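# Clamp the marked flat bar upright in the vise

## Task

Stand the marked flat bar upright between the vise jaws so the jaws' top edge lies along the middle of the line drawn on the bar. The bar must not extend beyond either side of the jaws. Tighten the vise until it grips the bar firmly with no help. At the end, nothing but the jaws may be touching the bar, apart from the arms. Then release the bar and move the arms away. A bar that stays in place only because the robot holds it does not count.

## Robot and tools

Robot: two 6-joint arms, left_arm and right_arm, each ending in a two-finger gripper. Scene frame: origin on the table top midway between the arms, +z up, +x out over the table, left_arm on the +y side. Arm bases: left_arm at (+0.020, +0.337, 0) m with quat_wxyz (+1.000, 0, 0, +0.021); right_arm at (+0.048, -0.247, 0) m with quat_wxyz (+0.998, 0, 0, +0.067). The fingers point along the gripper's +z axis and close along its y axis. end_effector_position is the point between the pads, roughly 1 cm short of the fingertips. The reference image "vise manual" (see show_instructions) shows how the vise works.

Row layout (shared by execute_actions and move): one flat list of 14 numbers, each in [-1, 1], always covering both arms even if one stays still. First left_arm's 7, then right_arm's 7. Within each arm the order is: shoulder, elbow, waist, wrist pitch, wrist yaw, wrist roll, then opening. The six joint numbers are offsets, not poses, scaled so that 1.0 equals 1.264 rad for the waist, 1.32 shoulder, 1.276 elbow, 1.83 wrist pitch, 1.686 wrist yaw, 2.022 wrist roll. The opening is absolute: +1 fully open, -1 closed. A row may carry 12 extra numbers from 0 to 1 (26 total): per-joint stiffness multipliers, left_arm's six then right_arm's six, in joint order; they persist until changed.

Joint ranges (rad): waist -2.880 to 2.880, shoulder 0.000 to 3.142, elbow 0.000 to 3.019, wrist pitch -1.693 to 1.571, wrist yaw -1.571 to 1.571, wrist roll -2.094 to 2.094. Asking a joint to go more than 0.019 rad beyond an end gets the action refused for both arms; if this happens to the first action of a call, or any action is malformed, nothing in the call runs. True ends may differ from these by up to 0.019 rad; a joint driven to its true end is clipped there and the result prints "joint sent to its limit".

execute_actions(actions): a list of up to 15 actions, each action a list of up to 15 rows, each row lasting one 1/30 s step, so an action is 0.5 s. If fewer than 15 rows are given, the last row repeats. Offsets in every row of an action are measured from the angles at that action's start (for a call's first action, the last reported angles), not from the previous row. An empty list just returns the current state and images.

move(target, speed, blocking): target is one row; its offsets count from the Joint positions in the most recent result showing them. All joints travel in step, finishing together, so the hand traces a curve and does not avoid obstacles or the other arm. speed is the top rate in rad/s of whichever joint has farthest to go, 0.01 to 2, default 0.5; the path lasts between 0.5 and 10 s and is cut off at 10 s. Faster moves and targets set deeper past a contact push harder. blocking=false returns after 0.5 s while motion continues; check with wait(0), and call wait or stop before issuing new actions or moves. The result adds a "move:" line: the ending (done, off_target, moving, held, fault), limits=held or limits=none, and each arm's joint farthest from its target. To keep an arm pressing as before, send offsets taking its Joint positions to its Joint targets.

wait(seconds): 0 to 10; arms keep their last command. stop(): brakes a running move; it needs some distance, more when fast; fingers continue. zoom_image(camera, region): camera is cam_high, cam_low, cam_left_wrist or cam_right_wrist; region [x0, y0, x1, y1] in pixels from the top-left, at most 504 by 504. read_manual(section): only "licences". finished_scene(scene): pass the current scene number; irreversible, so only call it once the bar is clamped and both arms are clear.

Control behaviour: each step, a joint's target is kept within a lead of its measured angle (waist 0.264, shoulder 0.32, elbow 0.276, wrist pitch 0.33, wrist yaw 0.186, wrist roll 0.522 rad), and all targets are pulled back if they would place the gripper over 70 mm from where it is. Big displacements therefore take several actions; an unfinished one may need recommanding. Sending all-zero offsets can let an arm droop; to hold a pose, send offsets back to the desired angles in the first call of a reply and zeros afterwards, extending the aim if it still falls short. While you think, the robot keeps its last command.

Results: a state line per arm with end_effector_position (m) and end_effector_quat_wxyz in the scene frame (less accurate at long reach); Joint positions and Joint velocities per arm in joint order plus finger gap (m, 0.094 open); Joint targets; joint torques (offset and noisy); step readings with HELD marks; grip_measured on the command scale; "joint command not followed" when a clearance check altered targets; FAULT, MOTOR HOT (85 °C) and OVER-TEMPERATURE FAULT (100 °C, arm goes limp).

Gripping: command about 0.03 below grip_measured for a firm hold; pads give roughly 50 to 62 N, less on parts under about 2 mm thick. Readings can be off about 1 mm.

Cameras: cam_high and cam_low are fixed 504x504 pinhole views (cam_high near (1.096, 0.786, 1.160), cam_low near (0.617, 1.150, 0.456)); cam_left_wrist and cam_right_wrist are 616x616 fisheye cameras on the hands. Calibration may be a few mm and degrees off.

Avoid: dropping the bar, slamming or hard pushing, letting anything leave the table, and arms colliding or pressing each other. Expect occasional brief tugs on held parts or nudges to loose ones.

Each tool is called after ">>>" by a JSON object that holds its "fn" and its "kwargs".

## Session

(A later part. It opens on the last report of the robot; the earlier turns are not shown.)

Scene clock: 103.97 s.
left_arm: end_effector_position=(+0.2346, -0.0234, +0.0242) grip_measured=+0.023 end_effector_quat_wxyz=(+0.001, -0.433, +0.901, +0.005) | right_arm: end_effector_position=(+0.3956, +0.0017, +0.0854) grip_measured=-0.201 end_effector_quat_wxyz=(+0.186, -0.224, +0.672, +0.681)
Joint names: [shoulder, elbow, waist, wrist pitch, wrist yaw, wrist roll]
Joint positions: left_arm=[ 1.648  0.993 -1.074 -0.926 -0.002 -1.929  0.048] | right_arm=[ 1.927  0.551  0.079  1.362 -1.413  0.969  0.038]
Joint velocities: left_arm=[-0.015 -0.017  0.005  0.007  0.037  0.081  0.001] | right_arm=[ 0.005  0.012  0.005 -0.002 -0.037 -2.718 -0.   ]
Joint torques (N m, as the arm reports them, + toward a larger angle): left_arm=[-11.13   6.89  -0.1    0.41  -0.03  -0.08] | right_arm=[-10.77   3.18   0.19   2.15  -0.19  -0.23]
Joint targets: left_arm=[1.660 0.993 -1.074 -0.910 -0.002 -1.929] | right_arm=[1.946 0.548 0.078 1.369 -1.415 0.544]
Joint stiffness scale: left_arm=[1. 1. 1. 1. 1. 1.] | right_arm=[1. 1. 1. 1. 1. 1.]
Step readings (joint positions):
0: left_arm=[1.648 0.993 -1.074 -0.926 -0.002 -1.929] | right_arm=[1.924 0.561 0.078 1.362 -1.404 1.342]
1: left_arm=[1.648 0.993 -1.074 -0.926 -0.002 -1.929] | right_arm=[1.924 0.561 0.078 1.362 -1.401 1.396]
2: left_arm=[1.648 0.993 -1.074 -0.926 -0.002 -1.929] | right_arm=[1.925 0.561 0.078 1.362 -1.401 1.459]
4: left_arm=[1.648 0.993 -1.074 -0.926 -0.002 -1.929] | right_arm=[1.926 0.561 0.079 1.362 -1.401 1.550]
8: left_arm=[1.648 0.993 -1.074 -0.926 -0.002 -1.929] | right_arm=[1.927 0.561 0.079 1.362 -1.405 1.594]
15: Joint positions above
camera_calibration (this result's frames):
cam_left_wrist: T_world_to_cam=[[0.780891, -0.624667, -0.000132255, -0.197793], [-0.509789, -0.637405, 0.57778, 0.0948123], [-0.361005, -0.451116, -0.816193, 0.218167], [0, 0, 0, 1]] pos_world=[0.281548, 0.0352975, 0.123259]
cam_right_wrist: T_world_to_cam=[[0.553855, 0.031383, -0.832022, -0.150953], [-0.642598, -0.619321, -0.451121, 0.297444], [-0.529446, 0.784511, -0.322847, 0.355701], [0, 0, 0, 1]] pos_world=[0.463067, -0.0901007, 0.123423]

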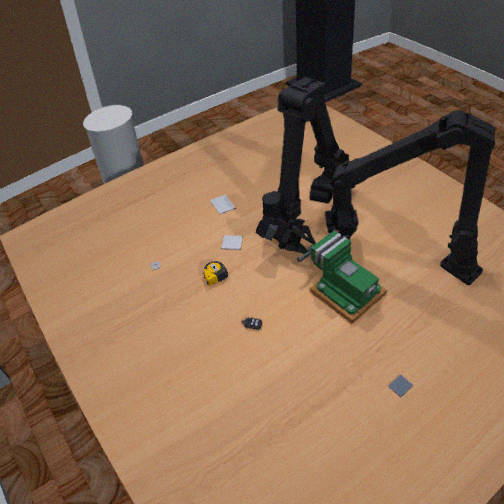

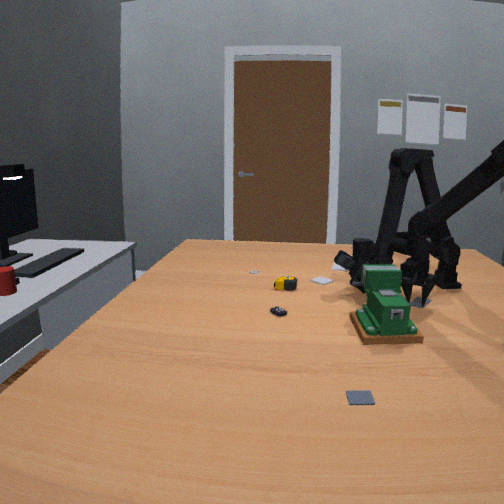

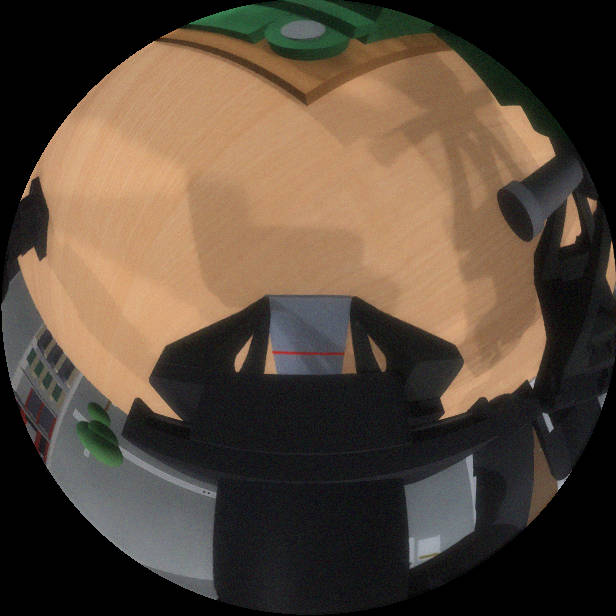

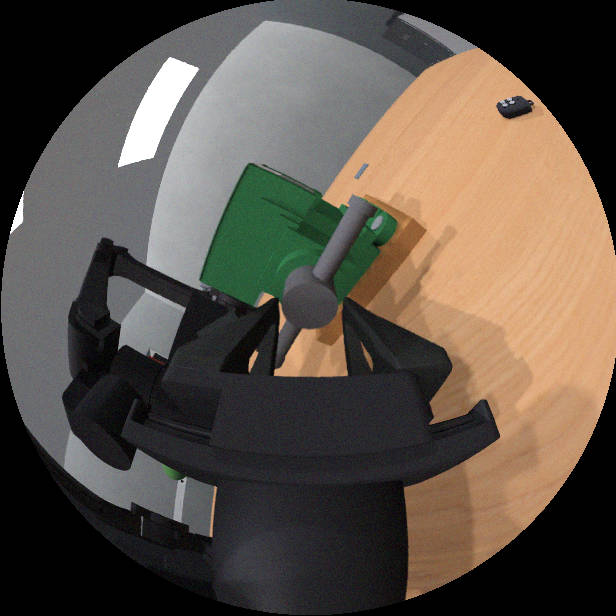

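>>> {"fn": "execute_actions", "kwargs": {"actions": [[[0.009,0,0,0.009,0,0,0.01,0.013,0.0,0,0.01,0,-0.207,-0.35],[0.009,0,0,0.009,0,0,0.0,0.013,0.0,0,0.01,0,-0.207,-0.42],[0.009,0,0,0.009,0,0,-0.01,0.013,0.0,0,0.01,0,-0.207,-0.42],[0.009,0,0,0.009,0,0,-0.02,0.013,0.0,0,0.01,0,-0.05,-0.42],[0.009,0,0,0.009,0,0,-0.03,0.013,0.0,0,0.01,0,0.41,-0.42],[0.009,0,0,0.009,0,0,-0.04,0.013,0.0,0,0.01,0,0.41,-0.42],[0.009,0,0,0.009,0,0,-0.05,0.013,0.0,0,0.01,0,0.41,-0.42],[0.009,0,0,0.009,0,0,-0.06,0.013,0.0,0,0.01,0,0.41,-0.42]],[[0.009,0,0,0.009,0,0,-0.06,0.013,0.0,0,0.006,0,0.03,-0.27],[0.009,0,0,0.009,0,0,-0.06,0.013,0.0,0,0.006,0,0.03,-0.27],[0.009,0,0,0.009,0,0,-0.06,0.013,0.0,0,0.006,0,0.03,-0.27],[0.009,0,0,0.009,0,0,-0.06,0.013,0.0,0,0.006,0,-0.15,-0.27],[0.009,0,0,0.009,0,0,-0.06,0.013,0.0,0,0.006,0,-0.76,-0.27]]]}}

Scene clock: 110.40 s.
left_arm: end_effector_position=(+0.2346, -0.0234, +0.0242) grip_measured=-0.057 end_effector_quat_wxyz=(+0.001, -0.433, +0.901, +0.005) | right_arm: end_effector_position=(+0.3954, +0.0021, +0.0866) grip_measured=-0.271 end_effector_quat_wxyz=(+0.356, -0.390, +0.590, +0.611)
Joint names: [shoulder, elbow, waist, wrist pitch, wrist yaw, wrist roll]
Joint positions: left_arm=[ 1.648  0.993 -1.074 -0.926 -0.002 -1.929  0.044] | right_arm=[ 1.927  0.551  0.08   1.375 -1.413  0.459  0.034]
Joint velocities: left_arm=[-0.005  0.007 -0.005 -0.002 -0.037 -0.007 -0.   ] | right_arm=[-0.005  0.007 -0.005  0.002 -0.037 -2.791 -0.001]
Joint torques (N m, as the arm reports them, + toward a larger angle): left_arm=[-11.67   6.83   0.27   0.73   0.03  -0.06] | right_arm=[-10.84   3.48   0.53   2.21  -0.2   -0.24]
Joint targets: left_arm=[1.660 0.993 -1.074 -0.910 -0.002 -1.929] | right_arm=[1.944 0.551 0.080 1.385 -1.415 0.034]
Joint stiffness scale: left_arm=[1. 1. 1. 1. 1. 1.] | right_arm=[1. 1. 1. 1. 1. 1.]
Step readings (joint positions; steps 1 to 15: 1st action; 16 to 30: 2nd action):
0: left_arm=[1.648 0.993 -1.074 -0.926 -0.002 -1.929] | right_arm=[1.927 0.551 0.079 1.362 -1.413 0.559]
1: left_arm=[1.648 0.993 -1.074 -0.926 -0.002 -1.929] | right_arm=[1.927 0.551 0.079 1.362 -1.413 0.559]
2: left_arm=[1.648 0.993 -1.074 -0.926 -0.002 -1.929] | right_arm=[1.927 0.551 0.079 1.362 -1.412 0.559]
4: left_arm=[1.648 0.993 -1.074 -0.926 -0.002 -1.929] | right_arm=[1.927 0.551 0.079 1.363 -1.412 0.600]
8: left_arm=[1.648 0.993 -1.074 -0.926 -0.002 -1.929] | right_arm=[1.927 0.551 0.079 1.367 -1.413 0.961]
15: left_arm=[1.648 0.993 -1.074 -0.926 -0.002 -1.929] | right_arm=[1.927 0.551 0.080 1.374 -1.415 1.539]
16: left_arm=[1.648 0.993 -1.074 -0.926 -0.002 -1.929] | right_arm=[1.927 0.551 0.080 1.375 -1.416 1.555]
17: left_arm=[1.648 0.993 -1.074 -0.926 -0.002 -1.929] | right_arm=[1.927 0.551 0.080 1.375 -1.416 1.561]
19: left_arm=[1.648 0.993 -1.074 -0.926 -0.002 -1.929] | right_arm=[1.927 0.551 0.080 1.375 -1.416 1.519]
23: left_arm=[1.648 0.993 -1.074 -0.926 -0.002 -1.929] | right_arm=[1.927 0.551 0.080 1.375 -1.416 1.138]
30: Joint positions above
camera_calibration (this result's frames):
cam_left_wrist: T_world_to_cam=[[0.780891, -0.624667, -0.000132255, -0.197793], [-0.509789, -0.637405, 0.57778, 0.0948123], [-0.361005, -0.451116, -0.816193, 0.218167], [0, 0, 0, 1]] pos_world=[0.281548, 0.0352975, 0.123259]
cam_right_wrist: T_world_to_cam=[[0.894024, 0.0529672, -0.444876, -0.317887], [-0.327084, -0.601415, -0.728914, 0.197304], [-0.306164, 0.797179, -0.520355, 0.28441], [0, 0, 0, 1]] pos_world=[0.43581, -0.0912271, 0.150391]

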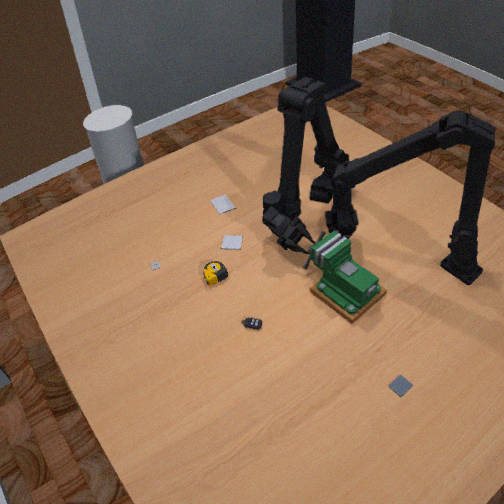

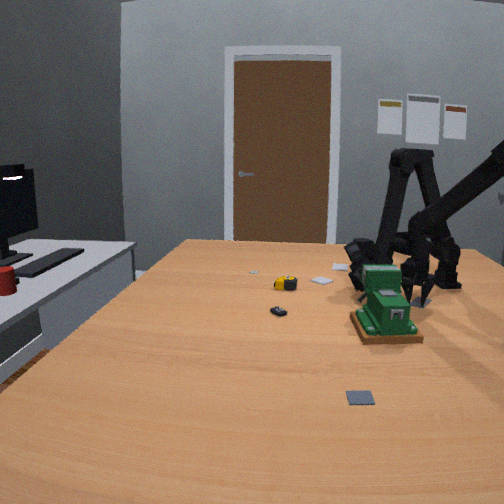

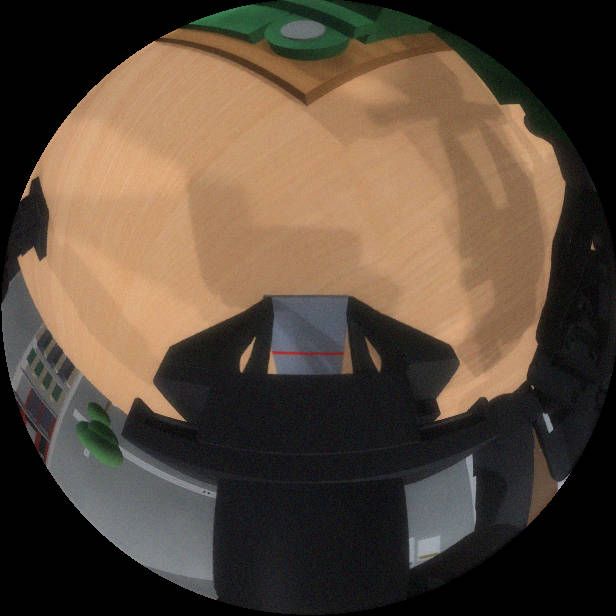

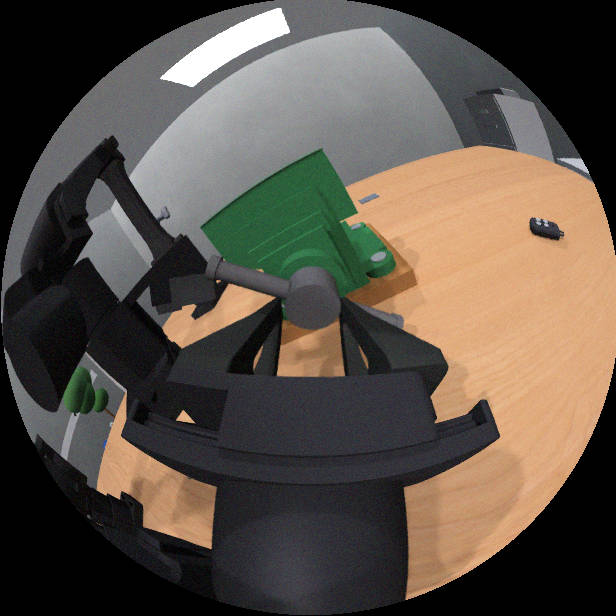

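>>> {"fn": "execute_actions", "kwargs": {"actions": [[[0.009,0,0,0.009,0,0,0.3,0.013,0.0,0,0.004,0,-0.2,-0.42],[0.009,0,0,0.009,0,0,0.3,0.013,0.0,0,0.004,0,-0.2,-0.42],[0.009,0,0,0.009,0,0,0.3,0.013,0.0,0,0.004,0,-0.05,-0.42],[0.009,0,0,0.009,0,0,0.3,0.013,0.0,0,0.004,0,0.66,-0.42],[0.013,0,0,0.011,0,0,0.3,0.013,0.0,0,0.004,0,0.66,-0.42],[0.016,0,0,0.013,0,0,0.3,0.013,0.0,0,0.004,0,0.66,-0.42],[0.018,0,0,0.015,0,0,0.3,0.013,0.0,0,0.004,0,0.66,-0.42],[0.02,0,0,0.016,0,0,0.3,0.013,0.0,0,0.004,0,0.66,-0.42]]]}}

Scene clock: 114.80 s.
left_arm: end_effector_position=(+0.2357, -0.0252, +0.0213) grip_measured=+0.297 end_effector_quat_wxyz=(+0.001, -0.433, +0.901, +0.003) | right_arm: end_effector_position=(+0.3963, +0.0025, +0.0866) grip_measured=-0.384 end_effector_quat_wxyz=(+0.115, -0.150, +0.691, +0.698)
Joint names: [shoulder, elbow, waist, wrist pitch, wrist yaw, wrist roll]
Joint positions: left_arm=[ 1.656  0.993 -1.074 -0.915 -0.002 -1.929  0.061] | right_arm=[ 1.927  0.551  0.081  1.375 -1.407  1.191  0.029]
Joint velocities: left_arm=[-0.015  0.002 -0.005  0.002  0.051  0.081 -0.   ] | right_arm=[-0.015  0.002 -0.005  0.002 -0.066  2.527  0.   ]
Joint torques (N m, as the arm reports them, + toward a larger angle): left_arm=[-11.47   6.79  -0.35   0.41  -0.07  -0.05] | right_arm=[-11.27   3.34   0.41   2.21  -0.41   0.23]
Joint targets: left_arm=[1.675 0.993 -1.074 -0.897 -0.002 -1.929] | right_arm=[1.944 0.551 0.080 1.382 -1.414 1.621]
Joint stiffness scale: left_arm=[1. 1. 1. 1. 1. 1.] | right_arm=[1. 1. 1. 1. 1. 1.]
Step readings (joint positions):
0: left_arm=[1.648 0.993 -1.074 -0.926 -0.002 -1.929] | right_arm=[1.927 0.551 0.080 1.375 -1.412 0.052]
1: left_arm=[1.648 0.993 -1.074 -0.926 -0.002 -1.929] | right_arm=[1.927 0.551 0.080 1.375 -1.407 0.052]
2: left_arm=[1.648 0.993 -1.074 -0.926 -0.002 -1.929] | right_arm=[1.927 0.551 0.080 1.375 -1.406 0.052]
4: left_arm=[1.648 0.993 -1.074 -0.926 -0.002 -1.929] | right_arm=[1.927 0.551 0.080 1.375 -1.406 0.176]
8: left_arm=[1.650 0.993 -1.074 -0.921 -0.002 -1.929] | right_arm=[1.927 0.551 0.080 1.375 -1.406 0.546]
15: Joint positions above
camera_calibration (this result's frames):
cam_left_wrist: T_world_to_cam=[[0.780886, -0.62466, 0.00415577, -0.199875], [-0.511147, -0.635132, 0.579082, 0.0962377], [-0.35909, -0.454321, -0.815259, 0.214807], [0, 0, 0, 1]] pos_world=[0.282406, 0.0338609, 0.120224]
cam_right_wrist: T_world_to_cam=[[0.368199, 0.0210152, -0.92951, -0.0683119], [-0.724942, -0.61948, -0.301171, 0.318538], [-0.582142, 0.784731, -0.212857, 0.367081], [0, 0, 0, 1]] pos_world=[0.469767, -0.0892968, 0.110573]

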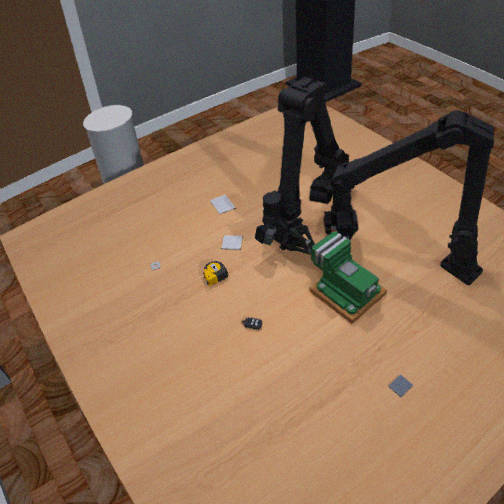

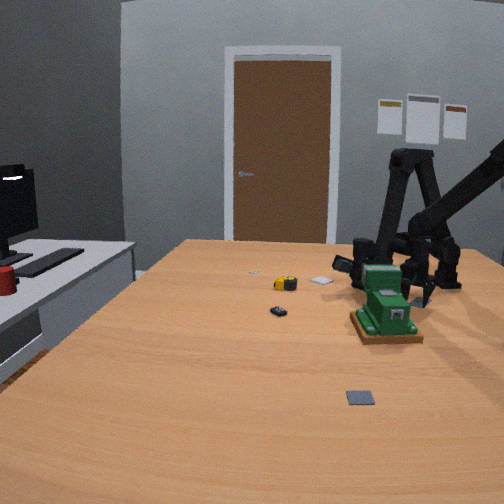

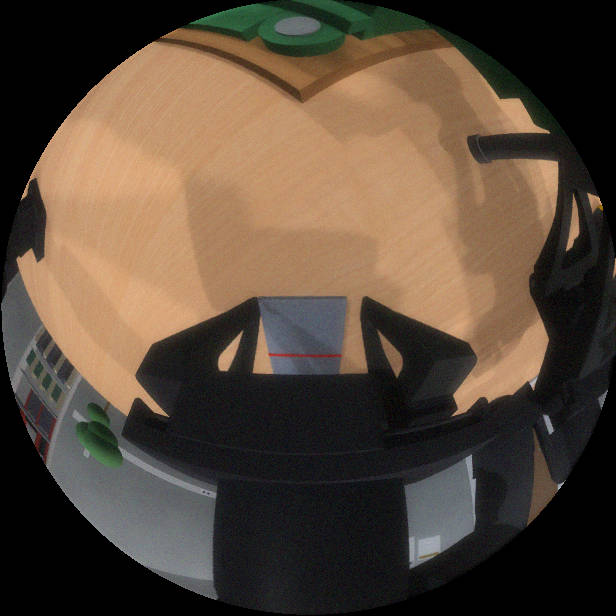

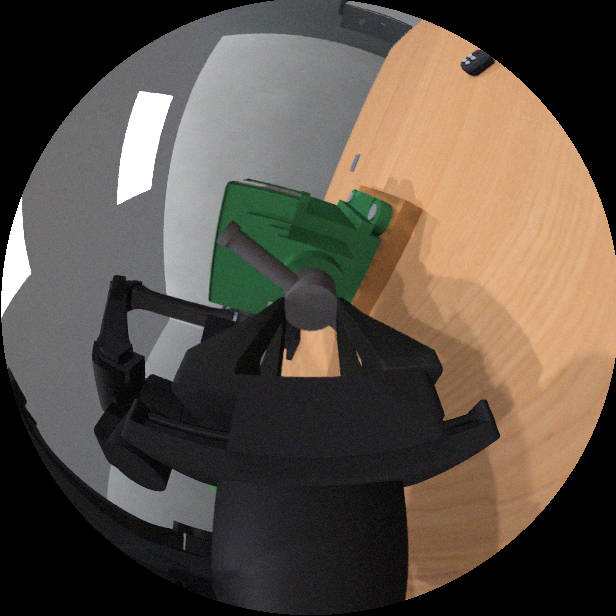

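>>> {"fn": "execute_actions", "kwargs": {"actions": []}}

Scene clock: 119.40 s.
left_arm: end_effector_position=(+0.2357, -0.0252, +0.0213) grip_measured=+0.297 end_effector_quat_wxyz=(+0.001, -0.433, +0.901, +0.003) | right_arm: end_effector_position=(+0.3961, +0.0027, +0.0866) grip_measured=-0.384 end_effector_quat_wxyz=(-0.024, -0.012, +0.707, +0.707)
Joint names: [shoulder, elbow, waist, wrist pitch, wrist yaw, wrist roll]
Joint positions: left_arm=[ 1.656  0.993 -1.074 -0.915 -0.002 -1.929  0.061] | right_arm=[ 1.927  0.551  0.082  1.375 -1.407  1.586  0.029]
Joint velocities: left_arm=[ 0.005  0.012 -0.005 -0.017 -0.022  0.051  0.001] | right_arm=[-0.005 -0.007 -0.005  0.007 -0.051 -0.066  0.   ]
Joint torques (N m, as the arm reports them, + toward a larger angle): left_arm=[-11.13   6.96  -0.73   0.32  -0.01  -0.06] | right_arm=[-11.11   3.4    0.5    2.22  -0.39   0.24]
Joint targets: left_arm=[1.675 0.993 -1.074 -0.897 -0.002 -1.929] | right_arm=[1.944 0.551 0.080 1.382 -1.414 1.621]
Joint stiffness scale: left_arm=[1. 1. 1. 1. 1. 1.] | right_arm=[1. 1. 1. 1. 1. 1.]
camera_calibration (this result's frames):
cam_left_wrist: T_world_to_cam=[[0.780886, -0.62466, 0.00415577, -0.199875], [-0.511147, -0.635132, 0.579082, 0.0962377], [-0.35909, -0.454321, -0.815259, 0.214807], [0, 0, 0, 1]] pos_world=[0.282406, 0.0338609, 0.120224]
cam_right_wrist: T_world_to_cam=[[-0.0168402, 0.00149142, -0.999857, 0.0904372], [-0.782174, -0.62294, 0.0122447, 0.314045], [-0.622833, 0.782268, 0.011657, 0.363572], [0, 0, 0, 1]] pos_world=[0.473605, -0.0889144, 0.0823407]

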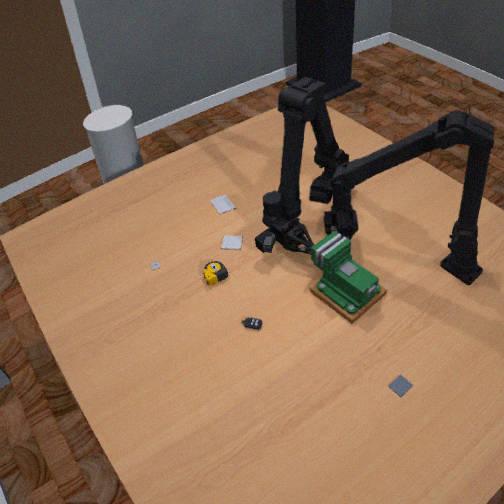

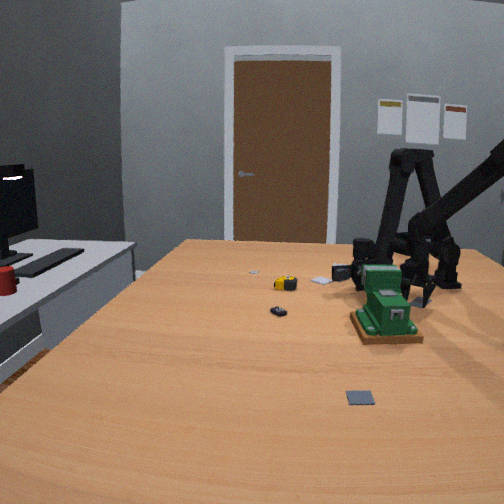

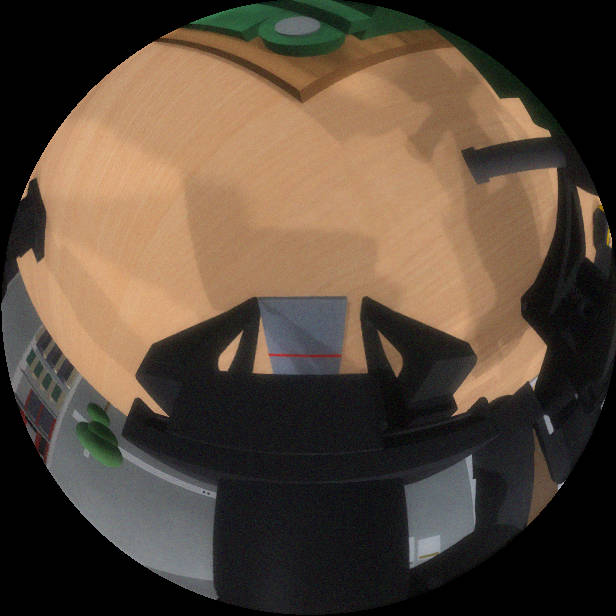

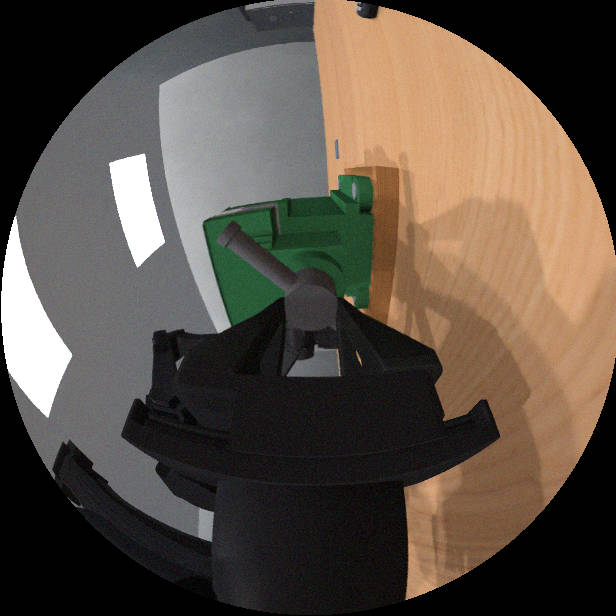

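>>> {"fn": "execute_actions", "kwargs": {"actions": [[[0.009,0,0,0.009,0,0,0.55, 0.013,0,0,0.004,0,0,-0.27],[0.009,0,0,0.009,0,0,0.55, 0.013,0,0,0.004,0,0,-0.27],[0.009,0,0,0.009,0,0,0.55, 0.013,0,0,0.004,0,0,-0.27],[0.009,0,0,0.009,0,0,0.55, 0.013,0,0,0.004,0,-0.07,-0.27],[0.009,0,0,0.009,0,0,0.55, 0.013,0,0,0.004,0,-0.84,-0.27]]]}}

Scene clock: 121.20 s.
left_arm: end_effector_position=(+0.2357, -0.0252, +0.0213) grip_measured=+0.547 end_effector_quat_wxyz=(+0.001, -0.433, +0.901, +0.003) | right_arm: end_effector_position=(+0.3962, +0.0027, +0.0866) grip_measured=-0.271 end_effector_quat_wxyz=(+0.341, -0.372, +0.601, +0.619)
Joint names: [shoulder, elbow, waist, wrist pitch, wrist yaw, wrist roll]
Joint positions: left_arm=[ 1.656  0.993 -1.074 -0.915 -0.002 -1.929  0.073] | right_arm=[ 1.927  0.551  0.082  1.375 -1.407  0.512  0.034]
Joint velocities: left_arm=[-0.005  0.002  0.005  0.007 -0.022 -0.007 -0.001] | right_arm=[-0.015 -0.017 -0.005  0.002  0.022 -2.791 -0.001]
Joint torques (N m, as the arm reports them, + toward a larger angle): left_arm=[-11.18   6.92   0.05   0.18   0.    -0.05] | right_arm=[-10.86   3.47   0.64   2.3   -0.1   -0.23]
Joint targets: left_arm=[1.668 0.993 -1.074 -0.898 -0.002 -1.929] | right_arm=[1.945 0.551 0.082 1.382 -1.407 0.087]
Joint stiffness scale: left_arm=[1. 1. 1. 1. 1. 1.] | right_arm=[1. 1. 1. 1. 1. 1.]
Step readings (joint positions):
0: left_arm=[1.656 0.993 -1.074 -0.915 -0.002 -1.929] | right_arm=[1.927 0.551 0.082 1.375 -1.407 1.586]
1: left_arm=[1.656 0.993 -1.074 -0.915 -0.002 -1.929] | right_arm=[1.927 0.551 0.082 1.375 -1.407 1.586]
2: left_arm=[1.656 0.993 -1.074 -0.915 -0.002 -1.929] | right_arm=[1.927 0.551 0.082 1.375 -1.407 1.586]
4: left_arm=[1.656 0.993 -1.074 -0.915 -0.002 -1.929] | right_arm=[1.927 0.551 0.082 1.375 -1.407 1.567]
8: left_arm=[1.656 0.993 -1.074 -0.915 -0.002 -1.929] | right_arm=[1.927 0.551 0.082 1.375 -1.407 1.193]
15: Joint positions above
camera_calibration (this result's frames):
cam_left_wrist: T_world_to_cam=[[0.780886, -0.62466, 0.00415577, -0.199875], [-0.511147, -0.635132, 0.579082, 0.0962377], [-0.35909, -0.454321, -0.815259, 0.214807], [0, 0, 0, 1]] pos_world=[0.282406, 0.0338609, 0.120224]
cam_right_wrist: T_world_to_cam=[[0.869674, 0.046948, -0.491388, -0.304925], [-0.368109, -0.601553, -0.708964, 0.212474], [-0.328881, 0.797452, -0.505873, 0.291944], [0, 0, 0, 1]] pos_world=[0.439414, -0.0906815, 0.148487]

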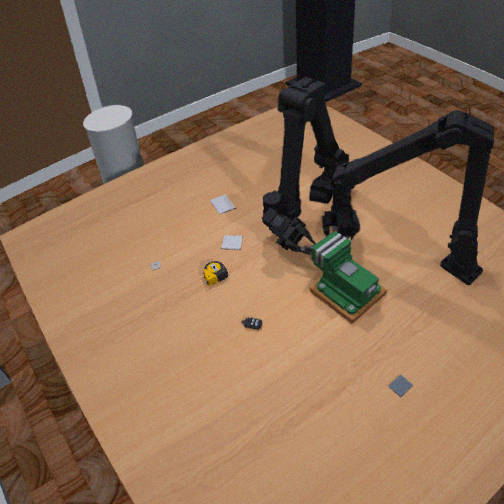

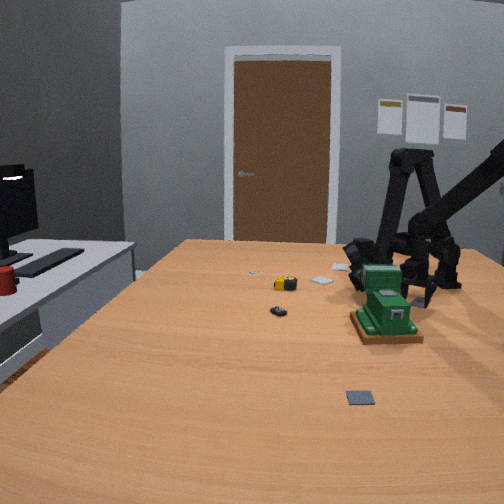

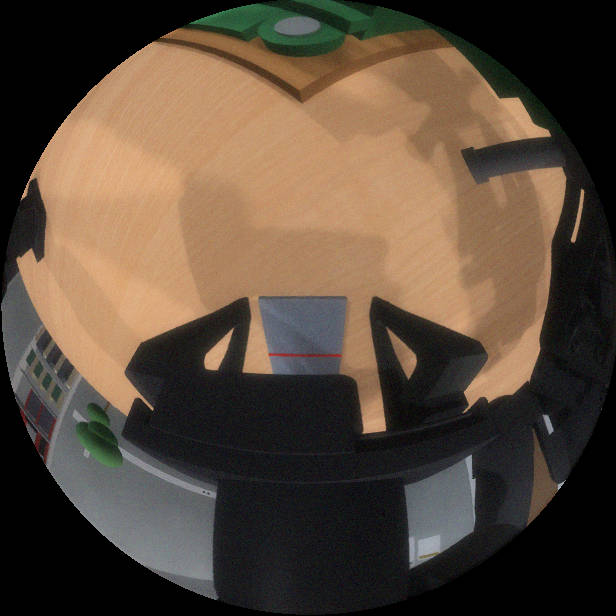

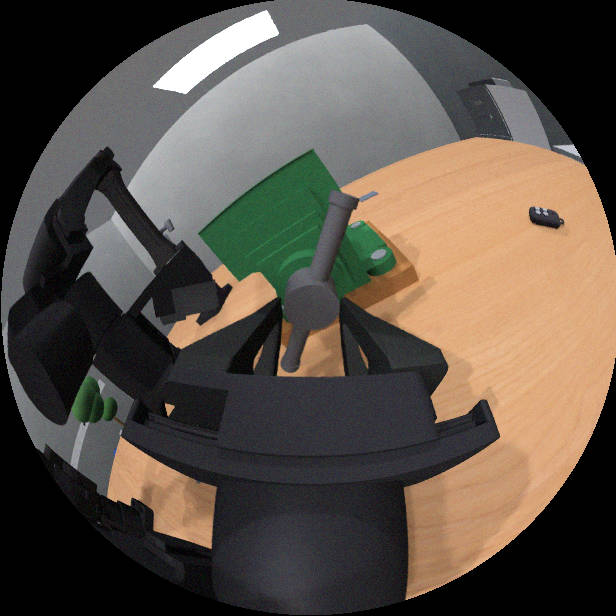

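>>> {"fn": "execute_actions", "kwargs": {"actions": [[[0.035,0,0,0.009,0,0,0.55, 0.013,0,0,0.004,0,-0.21,-0.42],[0.035,0,0,0.009,0,0,0.55, 0.013,0,0,0.004,0,-0.21,-0.42],[0.018,0,0,0.009,0,0,0.55, 0.013,0,0,0.004,0,-0.16,-0.42],[0.018,0,0,0.009,0,0,0.55, 0.013,0,0,0.004,0,0.63,-0.42]]]}}

Scene clock: 123.37 s.
left_arm: end_effector_position=(+0.2356, -0.0250, +0.0207) grip_measured=+0.547 end_effector_quat_wxyz=(+0.001, -0.433, +0.901, +0.004) | right_arm: end_effector_position=(+0.3964, +0.0031, +0.0866) grip_measured=-0.384 end_effector_quat_wxyz=(+0.113, -0.147, +0.692, +0.698)
Joint names: [shoulder, elbow, waist, wrist pitch, wrist yaw, wrist roll]
Joint positions: left_arm=[ 1.657  0.993 -1.074 -0.915 -0.002 -1.929  0.073] | right_arm=[ 1.927  0.551  0.083  1.375 -1.404  1.2    0.029]
Joint velocities: left_arm=[ 0.005  0.012  0.005 -0.012  0.051 -0.007  0.   ] | right_arm=[ 0.005  0.002 -0.005 -0.012 -0.007  2.718 -0.   ]
Joint torques (N m, as the arm reports them, + toward a larger angle): left_arm=[-9.86  6.92 -0.11  0.32 -0.01  0.01] | right_arm=[-11.1    3.46   0.72   2.17  -0.23   0.24]
Joint targets: left_arm=[1.680 0.993 -1.074 -0.898 -0.002 -1.929] | right_arm=[1.945 0.551 0.081 1.382 -1.407 1.630]
Joint stiffness scale: left_arm=[1. 1. 1. 1. 1. 1.] | right_arm=[1. 1. 1. 1. 1. 1.]
Step readings (joint positions):
0: left_arm=[1.656 0.993 -1.074 -0.915 -0.002 -1.929] | right_arm=[1.927 0.551 0.082 1.375 -1.407 0.103]
1: left_arm=[1.657 0.993 -1.074 -0.915 -0.002 -1.929] | right_arm=[1.927 0.551 0.082 1.375 -1.404 0.103]
2: left_arm=[1.657 0.993 -1.074 -0.915 -0.002 -1.929] | right_arm=[1.927 0.551 0.082 1.375 -1.404 0.103]
4: left_arm=[1.657 0.993 -1.074 -0.915 -0.002 -1.929] | right_arm=[1.927 0.551 0.082 1.375 -1.404 0.185]
8: left_arm=[1.657 0.993 -1.074 -0.915 -0.002 -1.929] | right_arm=[1.927 0.551 0.082 1.375 -1.404 0.555]
15: Joint positions above
camera_calibration (this result's frames):
cam_left_wrist: T_world_to_cam=[[0.780889, -0.624664, 0.00272644, -0.199687], [-0.510694, -0.63589, 0.578649, 0.0965211], [-0.359728, -0.453253, -0.815572, 0.214528], [0, 0, 0, 1]] pos_world=[0.282398, 0.0338748, 0.119656]
cam_right_wrist: T_world_to_cam=[[0.360064, 0.0201057, -0.932711, -0.0648359], [-0.7285, -0.618483, -0.294562, 0.319834], [-0.582788, 0.785541, -0.208046, 0.366572], [0, 0, 0, 1]] pos_world=[0.469978, -0.0888416, 0.110002]

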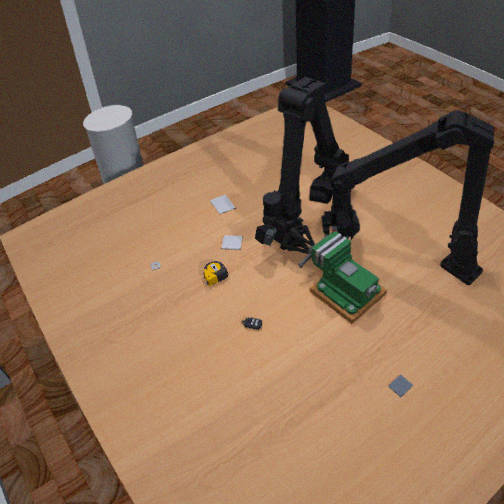

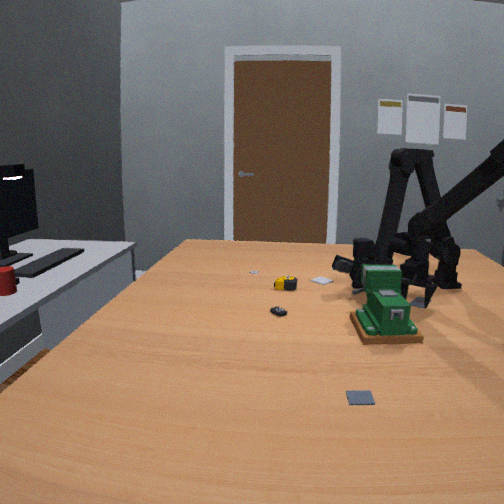

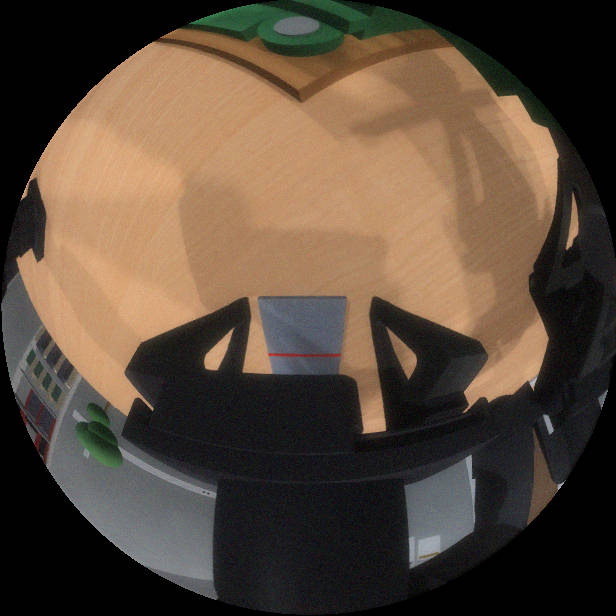

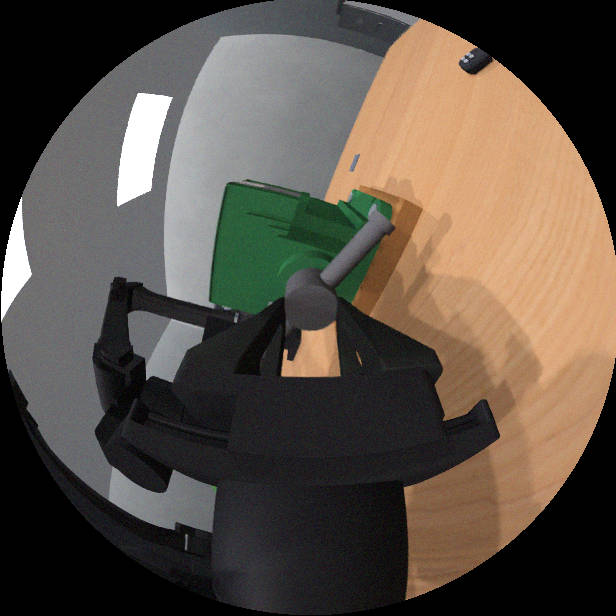

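>>> {"fn": "execute_actions", "kwargs": {"actions": [[[0.009,0,0,0.009,0,0,0.45, 0.013,0,0,0.004,0,0.21,-0.27],[0.009,0,0,0.009,0,0,0.38, 0.013,0,0,0.004,0,0.21,-0.27],[0.009,0,0,0.009,0,0,0.32, 0.013,0,0,0.004,0,0.21,-0.27],[0.009,0,0,0.009,0,0,0.27, 0.013,0,0,0.004,0,0.14,-0.27],[0.009,0,0,0.009,0,0,0.23, 0.013,0,0,0.004,0,-0.65,-0.27],[0.009,0,0,0.009,0,0,0.2, 0.013,0,0,0.004,0,-0.65,-0.27],[0.009,0,0,0.009,0,0,0.17, 0.013,0,0,0.004,0,-0.65,-0.27],[0.009,0,0,0.009,0,0,0.14, 0.013,0,0,0.004,0,-0.65,-0.27],[0.009,0,0,0.009,0,0,0.12, 0.013,0,0,0.004,0,-0.65,-0.27],[0.009,0,0,0.009,0,0,0.1, 0.013,0,0,0.004,0,-0.65,-0.27],[0.009,0,0,0.009,0,0,0.08, 0.013,0,0,0.004,0,-0.65,-0.27],[0.009,0,0,0.009,0,0,0.06, 0.013,0,0,0.004,0,-0.65,-0.27],[0.009,0,0,0.009,0,0,0.04, 0.013,0,0,0.004,0,-0.65,-0.27],[0.009,0,0,0.009,0,0,0.03, 0.013,0,0,0.004,0,-0.65,-0.27]]]}}

Scene clock: 126.10 s.
left_arm: end_effector_position=(+0.2362, -0.0260, +0.0209) grip_measured=+0.045 end_effector_quat_wxyz=(+0.001, -0.433, +0.901, +0.001) | right_arm: end_effector_position=(+0.3962, +0.0034, +0.0867) grip_measured=-0.271 end_effector_quat_wxyz=(+0.335, -0.366, +0.605, +0.623)
Joint names: [shoulder, elbow, waist, wrist pitch, wrist yaw, wrist roll]
Joint positions: left_arm=[ 1.657  0.993 -1.074 -0.91  -0.002 -1.929  0.049] | right_arm=[ 1.927  0.551  0.083  1.375 -1.404  0.532  0.034]
Joint velocities: left_arm=[ 0.005 -0.012 -0.005 -0.007  0.051 -0.022 -0.   ] | right_arm=[ 0.005  0.017 -0.015 -0.002  0.007 -2.879 -0.   ]
Joint torques (N m, as the arm reports them, + toward a larger angle): left_arm=[-11.86   6.84  -0.29   0.     0.06  -0.17] | right_arm=[-11.01   3.32   0.59   2.13  -0.09  -0.23]
Joint targets: left_arm=[1.669 0.993 -1.074 -0.898 -0.002 -1.929] | right_arm=[1.945 0.551 0.083 1.382 -1.404 0.108]
Joint stiffness scale: left_arm=[1. 1. 1. 1. 1. 1.] | right_arm=[1. 1. 1. 1. 1. 1.]
Step readings (joint positions):
0: left_arm=[1.657 0.993 -1.074 -0.915 -0.002 -1.929] | right_arm=[1.927 0.551 0.083 1.375 -1.404 1.595]
1: left_arm=[1.657 0.993 -1.074 -0.913 -0.002 -1.929] | right_arm=[1.927 0.551 0.083 1.375 -1.404 1.596]
2: left_arm=[1.657 0.993 -1.074 -0.911 -0.002 -1.929] | right_arm=[1.927 0.551 0.083 1.375 -1.404 1.599]
4: left_arm=[1.657 0.993 -1.074 -0.910 -0.002 -1.929] | right_arm=[1.927 0.551 0.083 1.375 -1.404 1.587]
8: left_arm=[1.657 0.993 -1.074 -0.910 -0.002 -1.929] | right_arm=[1.927 0.551 0.083 1.375 -1.404 1.213]
15: Joint positions above
camera_calibration (this result's frames):
cam_left_wrist: T_world_to_cam=[[0.780876, -0.624643, 0.00737174, -0.200875], [-0.512168, -0.633424, 0.580051, 0.0964881], [-0.357655, -0.456723, -0.814547, 0.213807], [0, 0, 0, 1]] pos_world=[0.282745, 0.0332935, 0.119668]
cam_right_wrist: T_world_to_cam=[[0.859818, 0.045485, -0.508571, -0.299581], [-0.382771, -0.601787, -0.700956, 0.218052], [-0.337934, 0.797361, -0.500016, 0.294508], [0, 0, 0, 1]] pos_world=[0.440573, -0.0899822, 0.147745]

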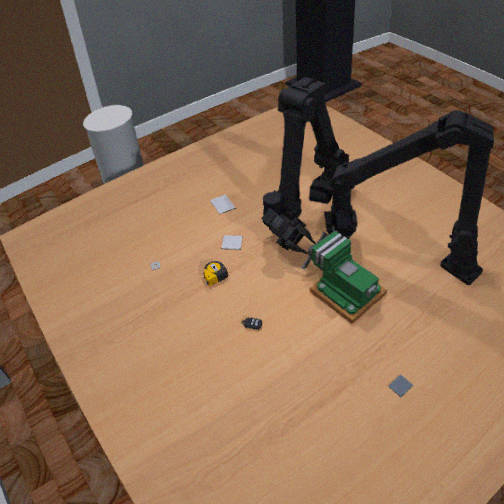

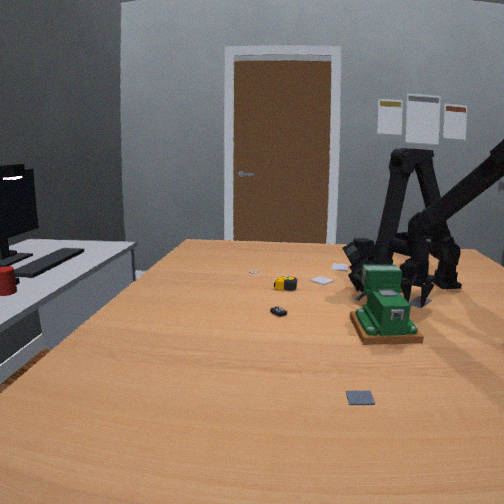

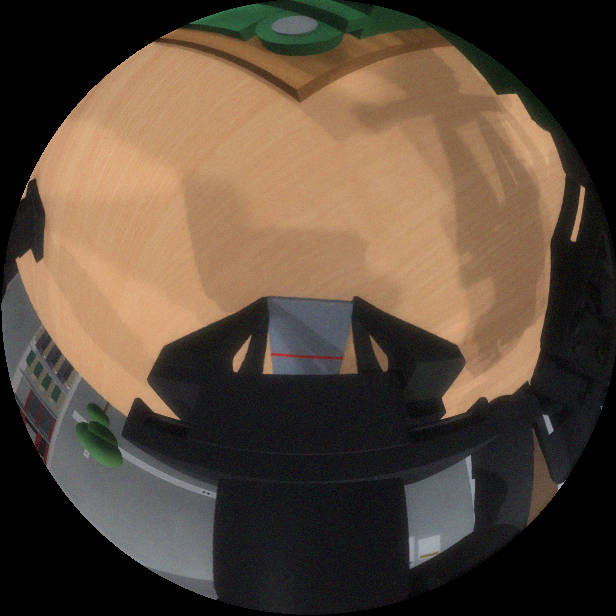

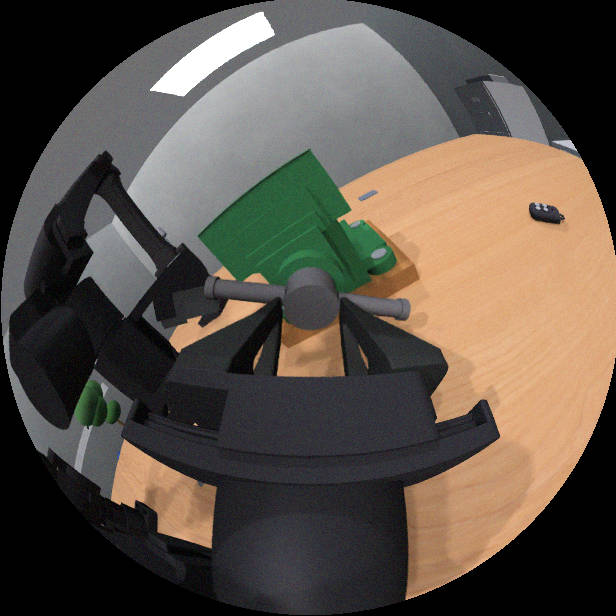

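>>> {"fn": "execute_actions", "kwargs": {"actions": [[[0.009,0,0,0.006,0,0,0.02, 0.013,0,0,0.004,0,-0.21,-0.42],[0.009,0,0,0.006,0,0,0.01, 0.013,0,0,0.004,0,-0.21,-0.42],[0.009,0,0,0.006,0,0,0.005, 0.013,0,0,0.004,0,-0.16,-0.42],[0.009,0,0,0.006,0,0,0.005, 0.013,0,0,0.004,0,0.62,-0.42]]]}}

>>> {"fn": "zoom_image", "kwargs": {"camera": "cam_left_wrist", "region": [220, 270, 400, 390]}}

Scene clock: 127.80 s.
left_arm: end_effector_position=(+0.2362, -0.0260, +0.0209) grip_measured=+0.037 end_effector_quat_wxyz=(+0.001, -0.433, +0.901, +0.001) | right_arm: end_effector_position=(+0.3964, +0.0038, +0.0867) grip_measured=-0.385 end_effector_quat_wxyz=(+0.106, -0.140, +0.693, +0.699)
Joint names: [shoulder, elbow, waist, wrist pitch, wrist yaw, wrist roll]
Joint positions: left_arm=[ 1.657  0.993 -1.074 -0.91  -0.002 -1.929  0.049] | right_arm=[ 1.927  0.551  0.085  1.376 -1.401  1.221  0.029]
Joint velocities: left_arm=[-0.005  0.017 -0.015 -0.012 -0.007  0.051 -0.   ] | right_arm=[-0.005  0.002 -0.005 -0.002 -0.007  2.542  0.001]
Joint torques (N m, as the arm reports them, + toward a larger angle): left_arm=[-12.28   7.07  -0.16   0.15  -0.07  -0.04] | right_arm=[-11.1    3.43   1.     2.24  -0.26   0.27]
Joint targets: left_arm=[1.669 0.993 -1.074 -0.899 -0.002 -1.929] | right_arm=[1.945 0.551 0.083 1.383 -1.403 1.651]
Joint stiffness scale: left_arm=[1. 1. 1. 1. 1. 1.] | right_arm=[1. 1. 1. 1. 1. 1.]
Step readings (joint positions):
0: left_arm=[1.657 0.993 -1.074 -0.910 -0.002 -1.929] | right_arm=[1.927 0.551 0.083 1.375 -1.404 0.124]
1: left_arm=[1.657 0.993 -1.074 -0.910 -0.002 -1.929] | right_arm=[1.927 0.551 0.083 1.375 -1.402 0.123]
2: left_arm=[1.657 0.993 -1.074 -0.910 -0.002 -1.929] | right_arm=[1.927 0.551 0.083 1.375 -1.401 0.122]
4: left_arm=[1.657 0.993 -1.074 -0.910 -0.002 -1.929] | right_arm=[1.927 0.551 0.083 1.376 -1.401 0.205]
8: left_arm=[1.657 0.993 -1.074 -0.910 -0.002 -1.929] | right_arm=[1.927 0.551 0.084 1.376 -1.401 0.575]
15: Joint positions above
camera_calibration (this result's frames):
cam_left_wrist: T_world_to_cam=[[0.780876, -0.624643, 0.00737174, -0.200875], [-0.512168, -0.633424, 0.580051, 0.0964881], [-0.357655, -0.456723, -0.814547, 0.213807], [0, 0, 0, 1]] pos_world=[0.282745, 0.0332935, 0.119668]
cam_right_wrist: T_world_to_cam=[[0.341872, 0.0190657, -0.939553, -0.056962], [-0.734558, -0.61816, -0.279825, 0.321392], [-0.586129, 0.785821, -0.197326, 0.366431], [0, 0, 0, 1]] pos_world=[0.470331, -0.0881914, 0.108721]

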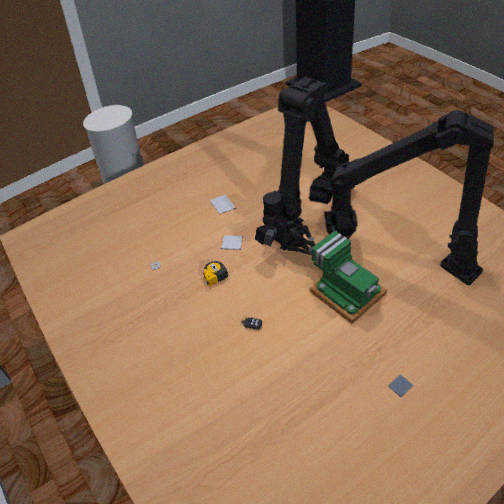

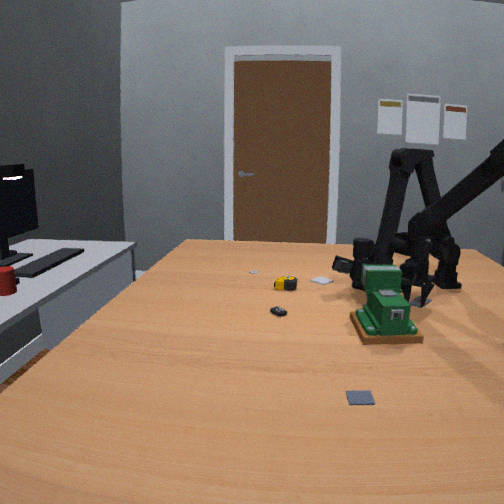

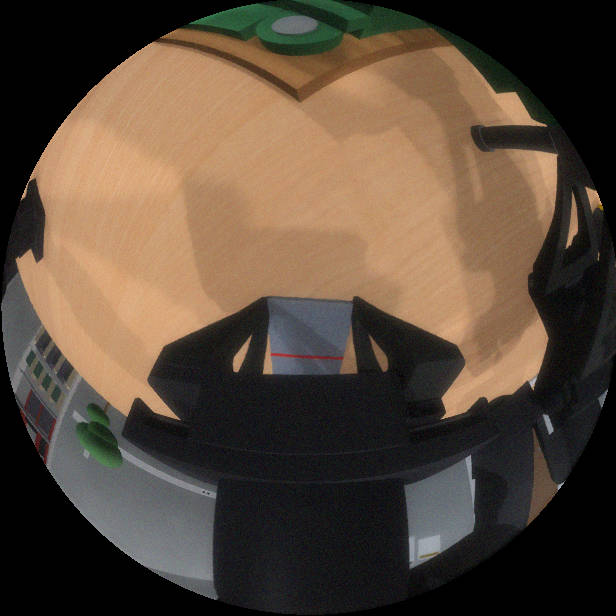

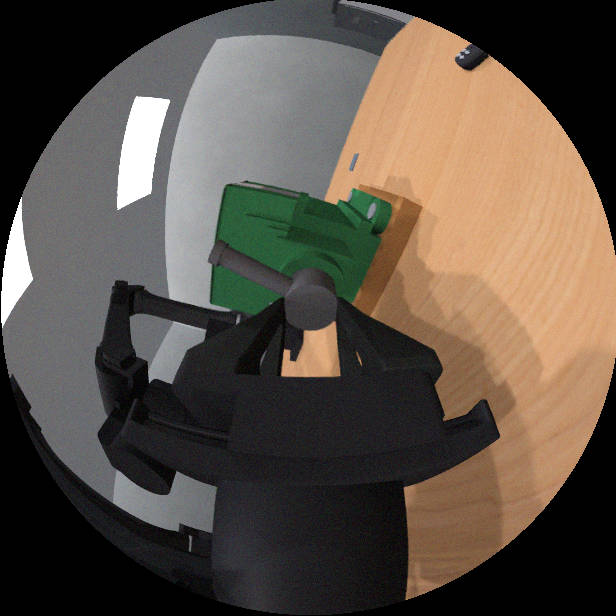

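Region (220, 270, 400, 390) of cam_left_wrist's 616x616 image, scaled by 2.800, with more detail than that image has.

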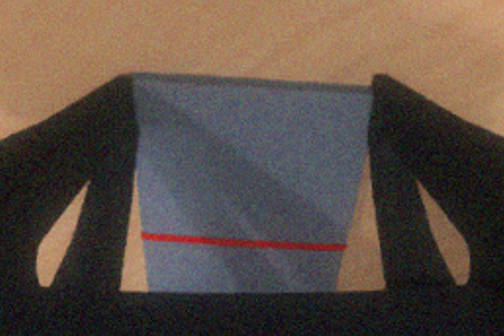

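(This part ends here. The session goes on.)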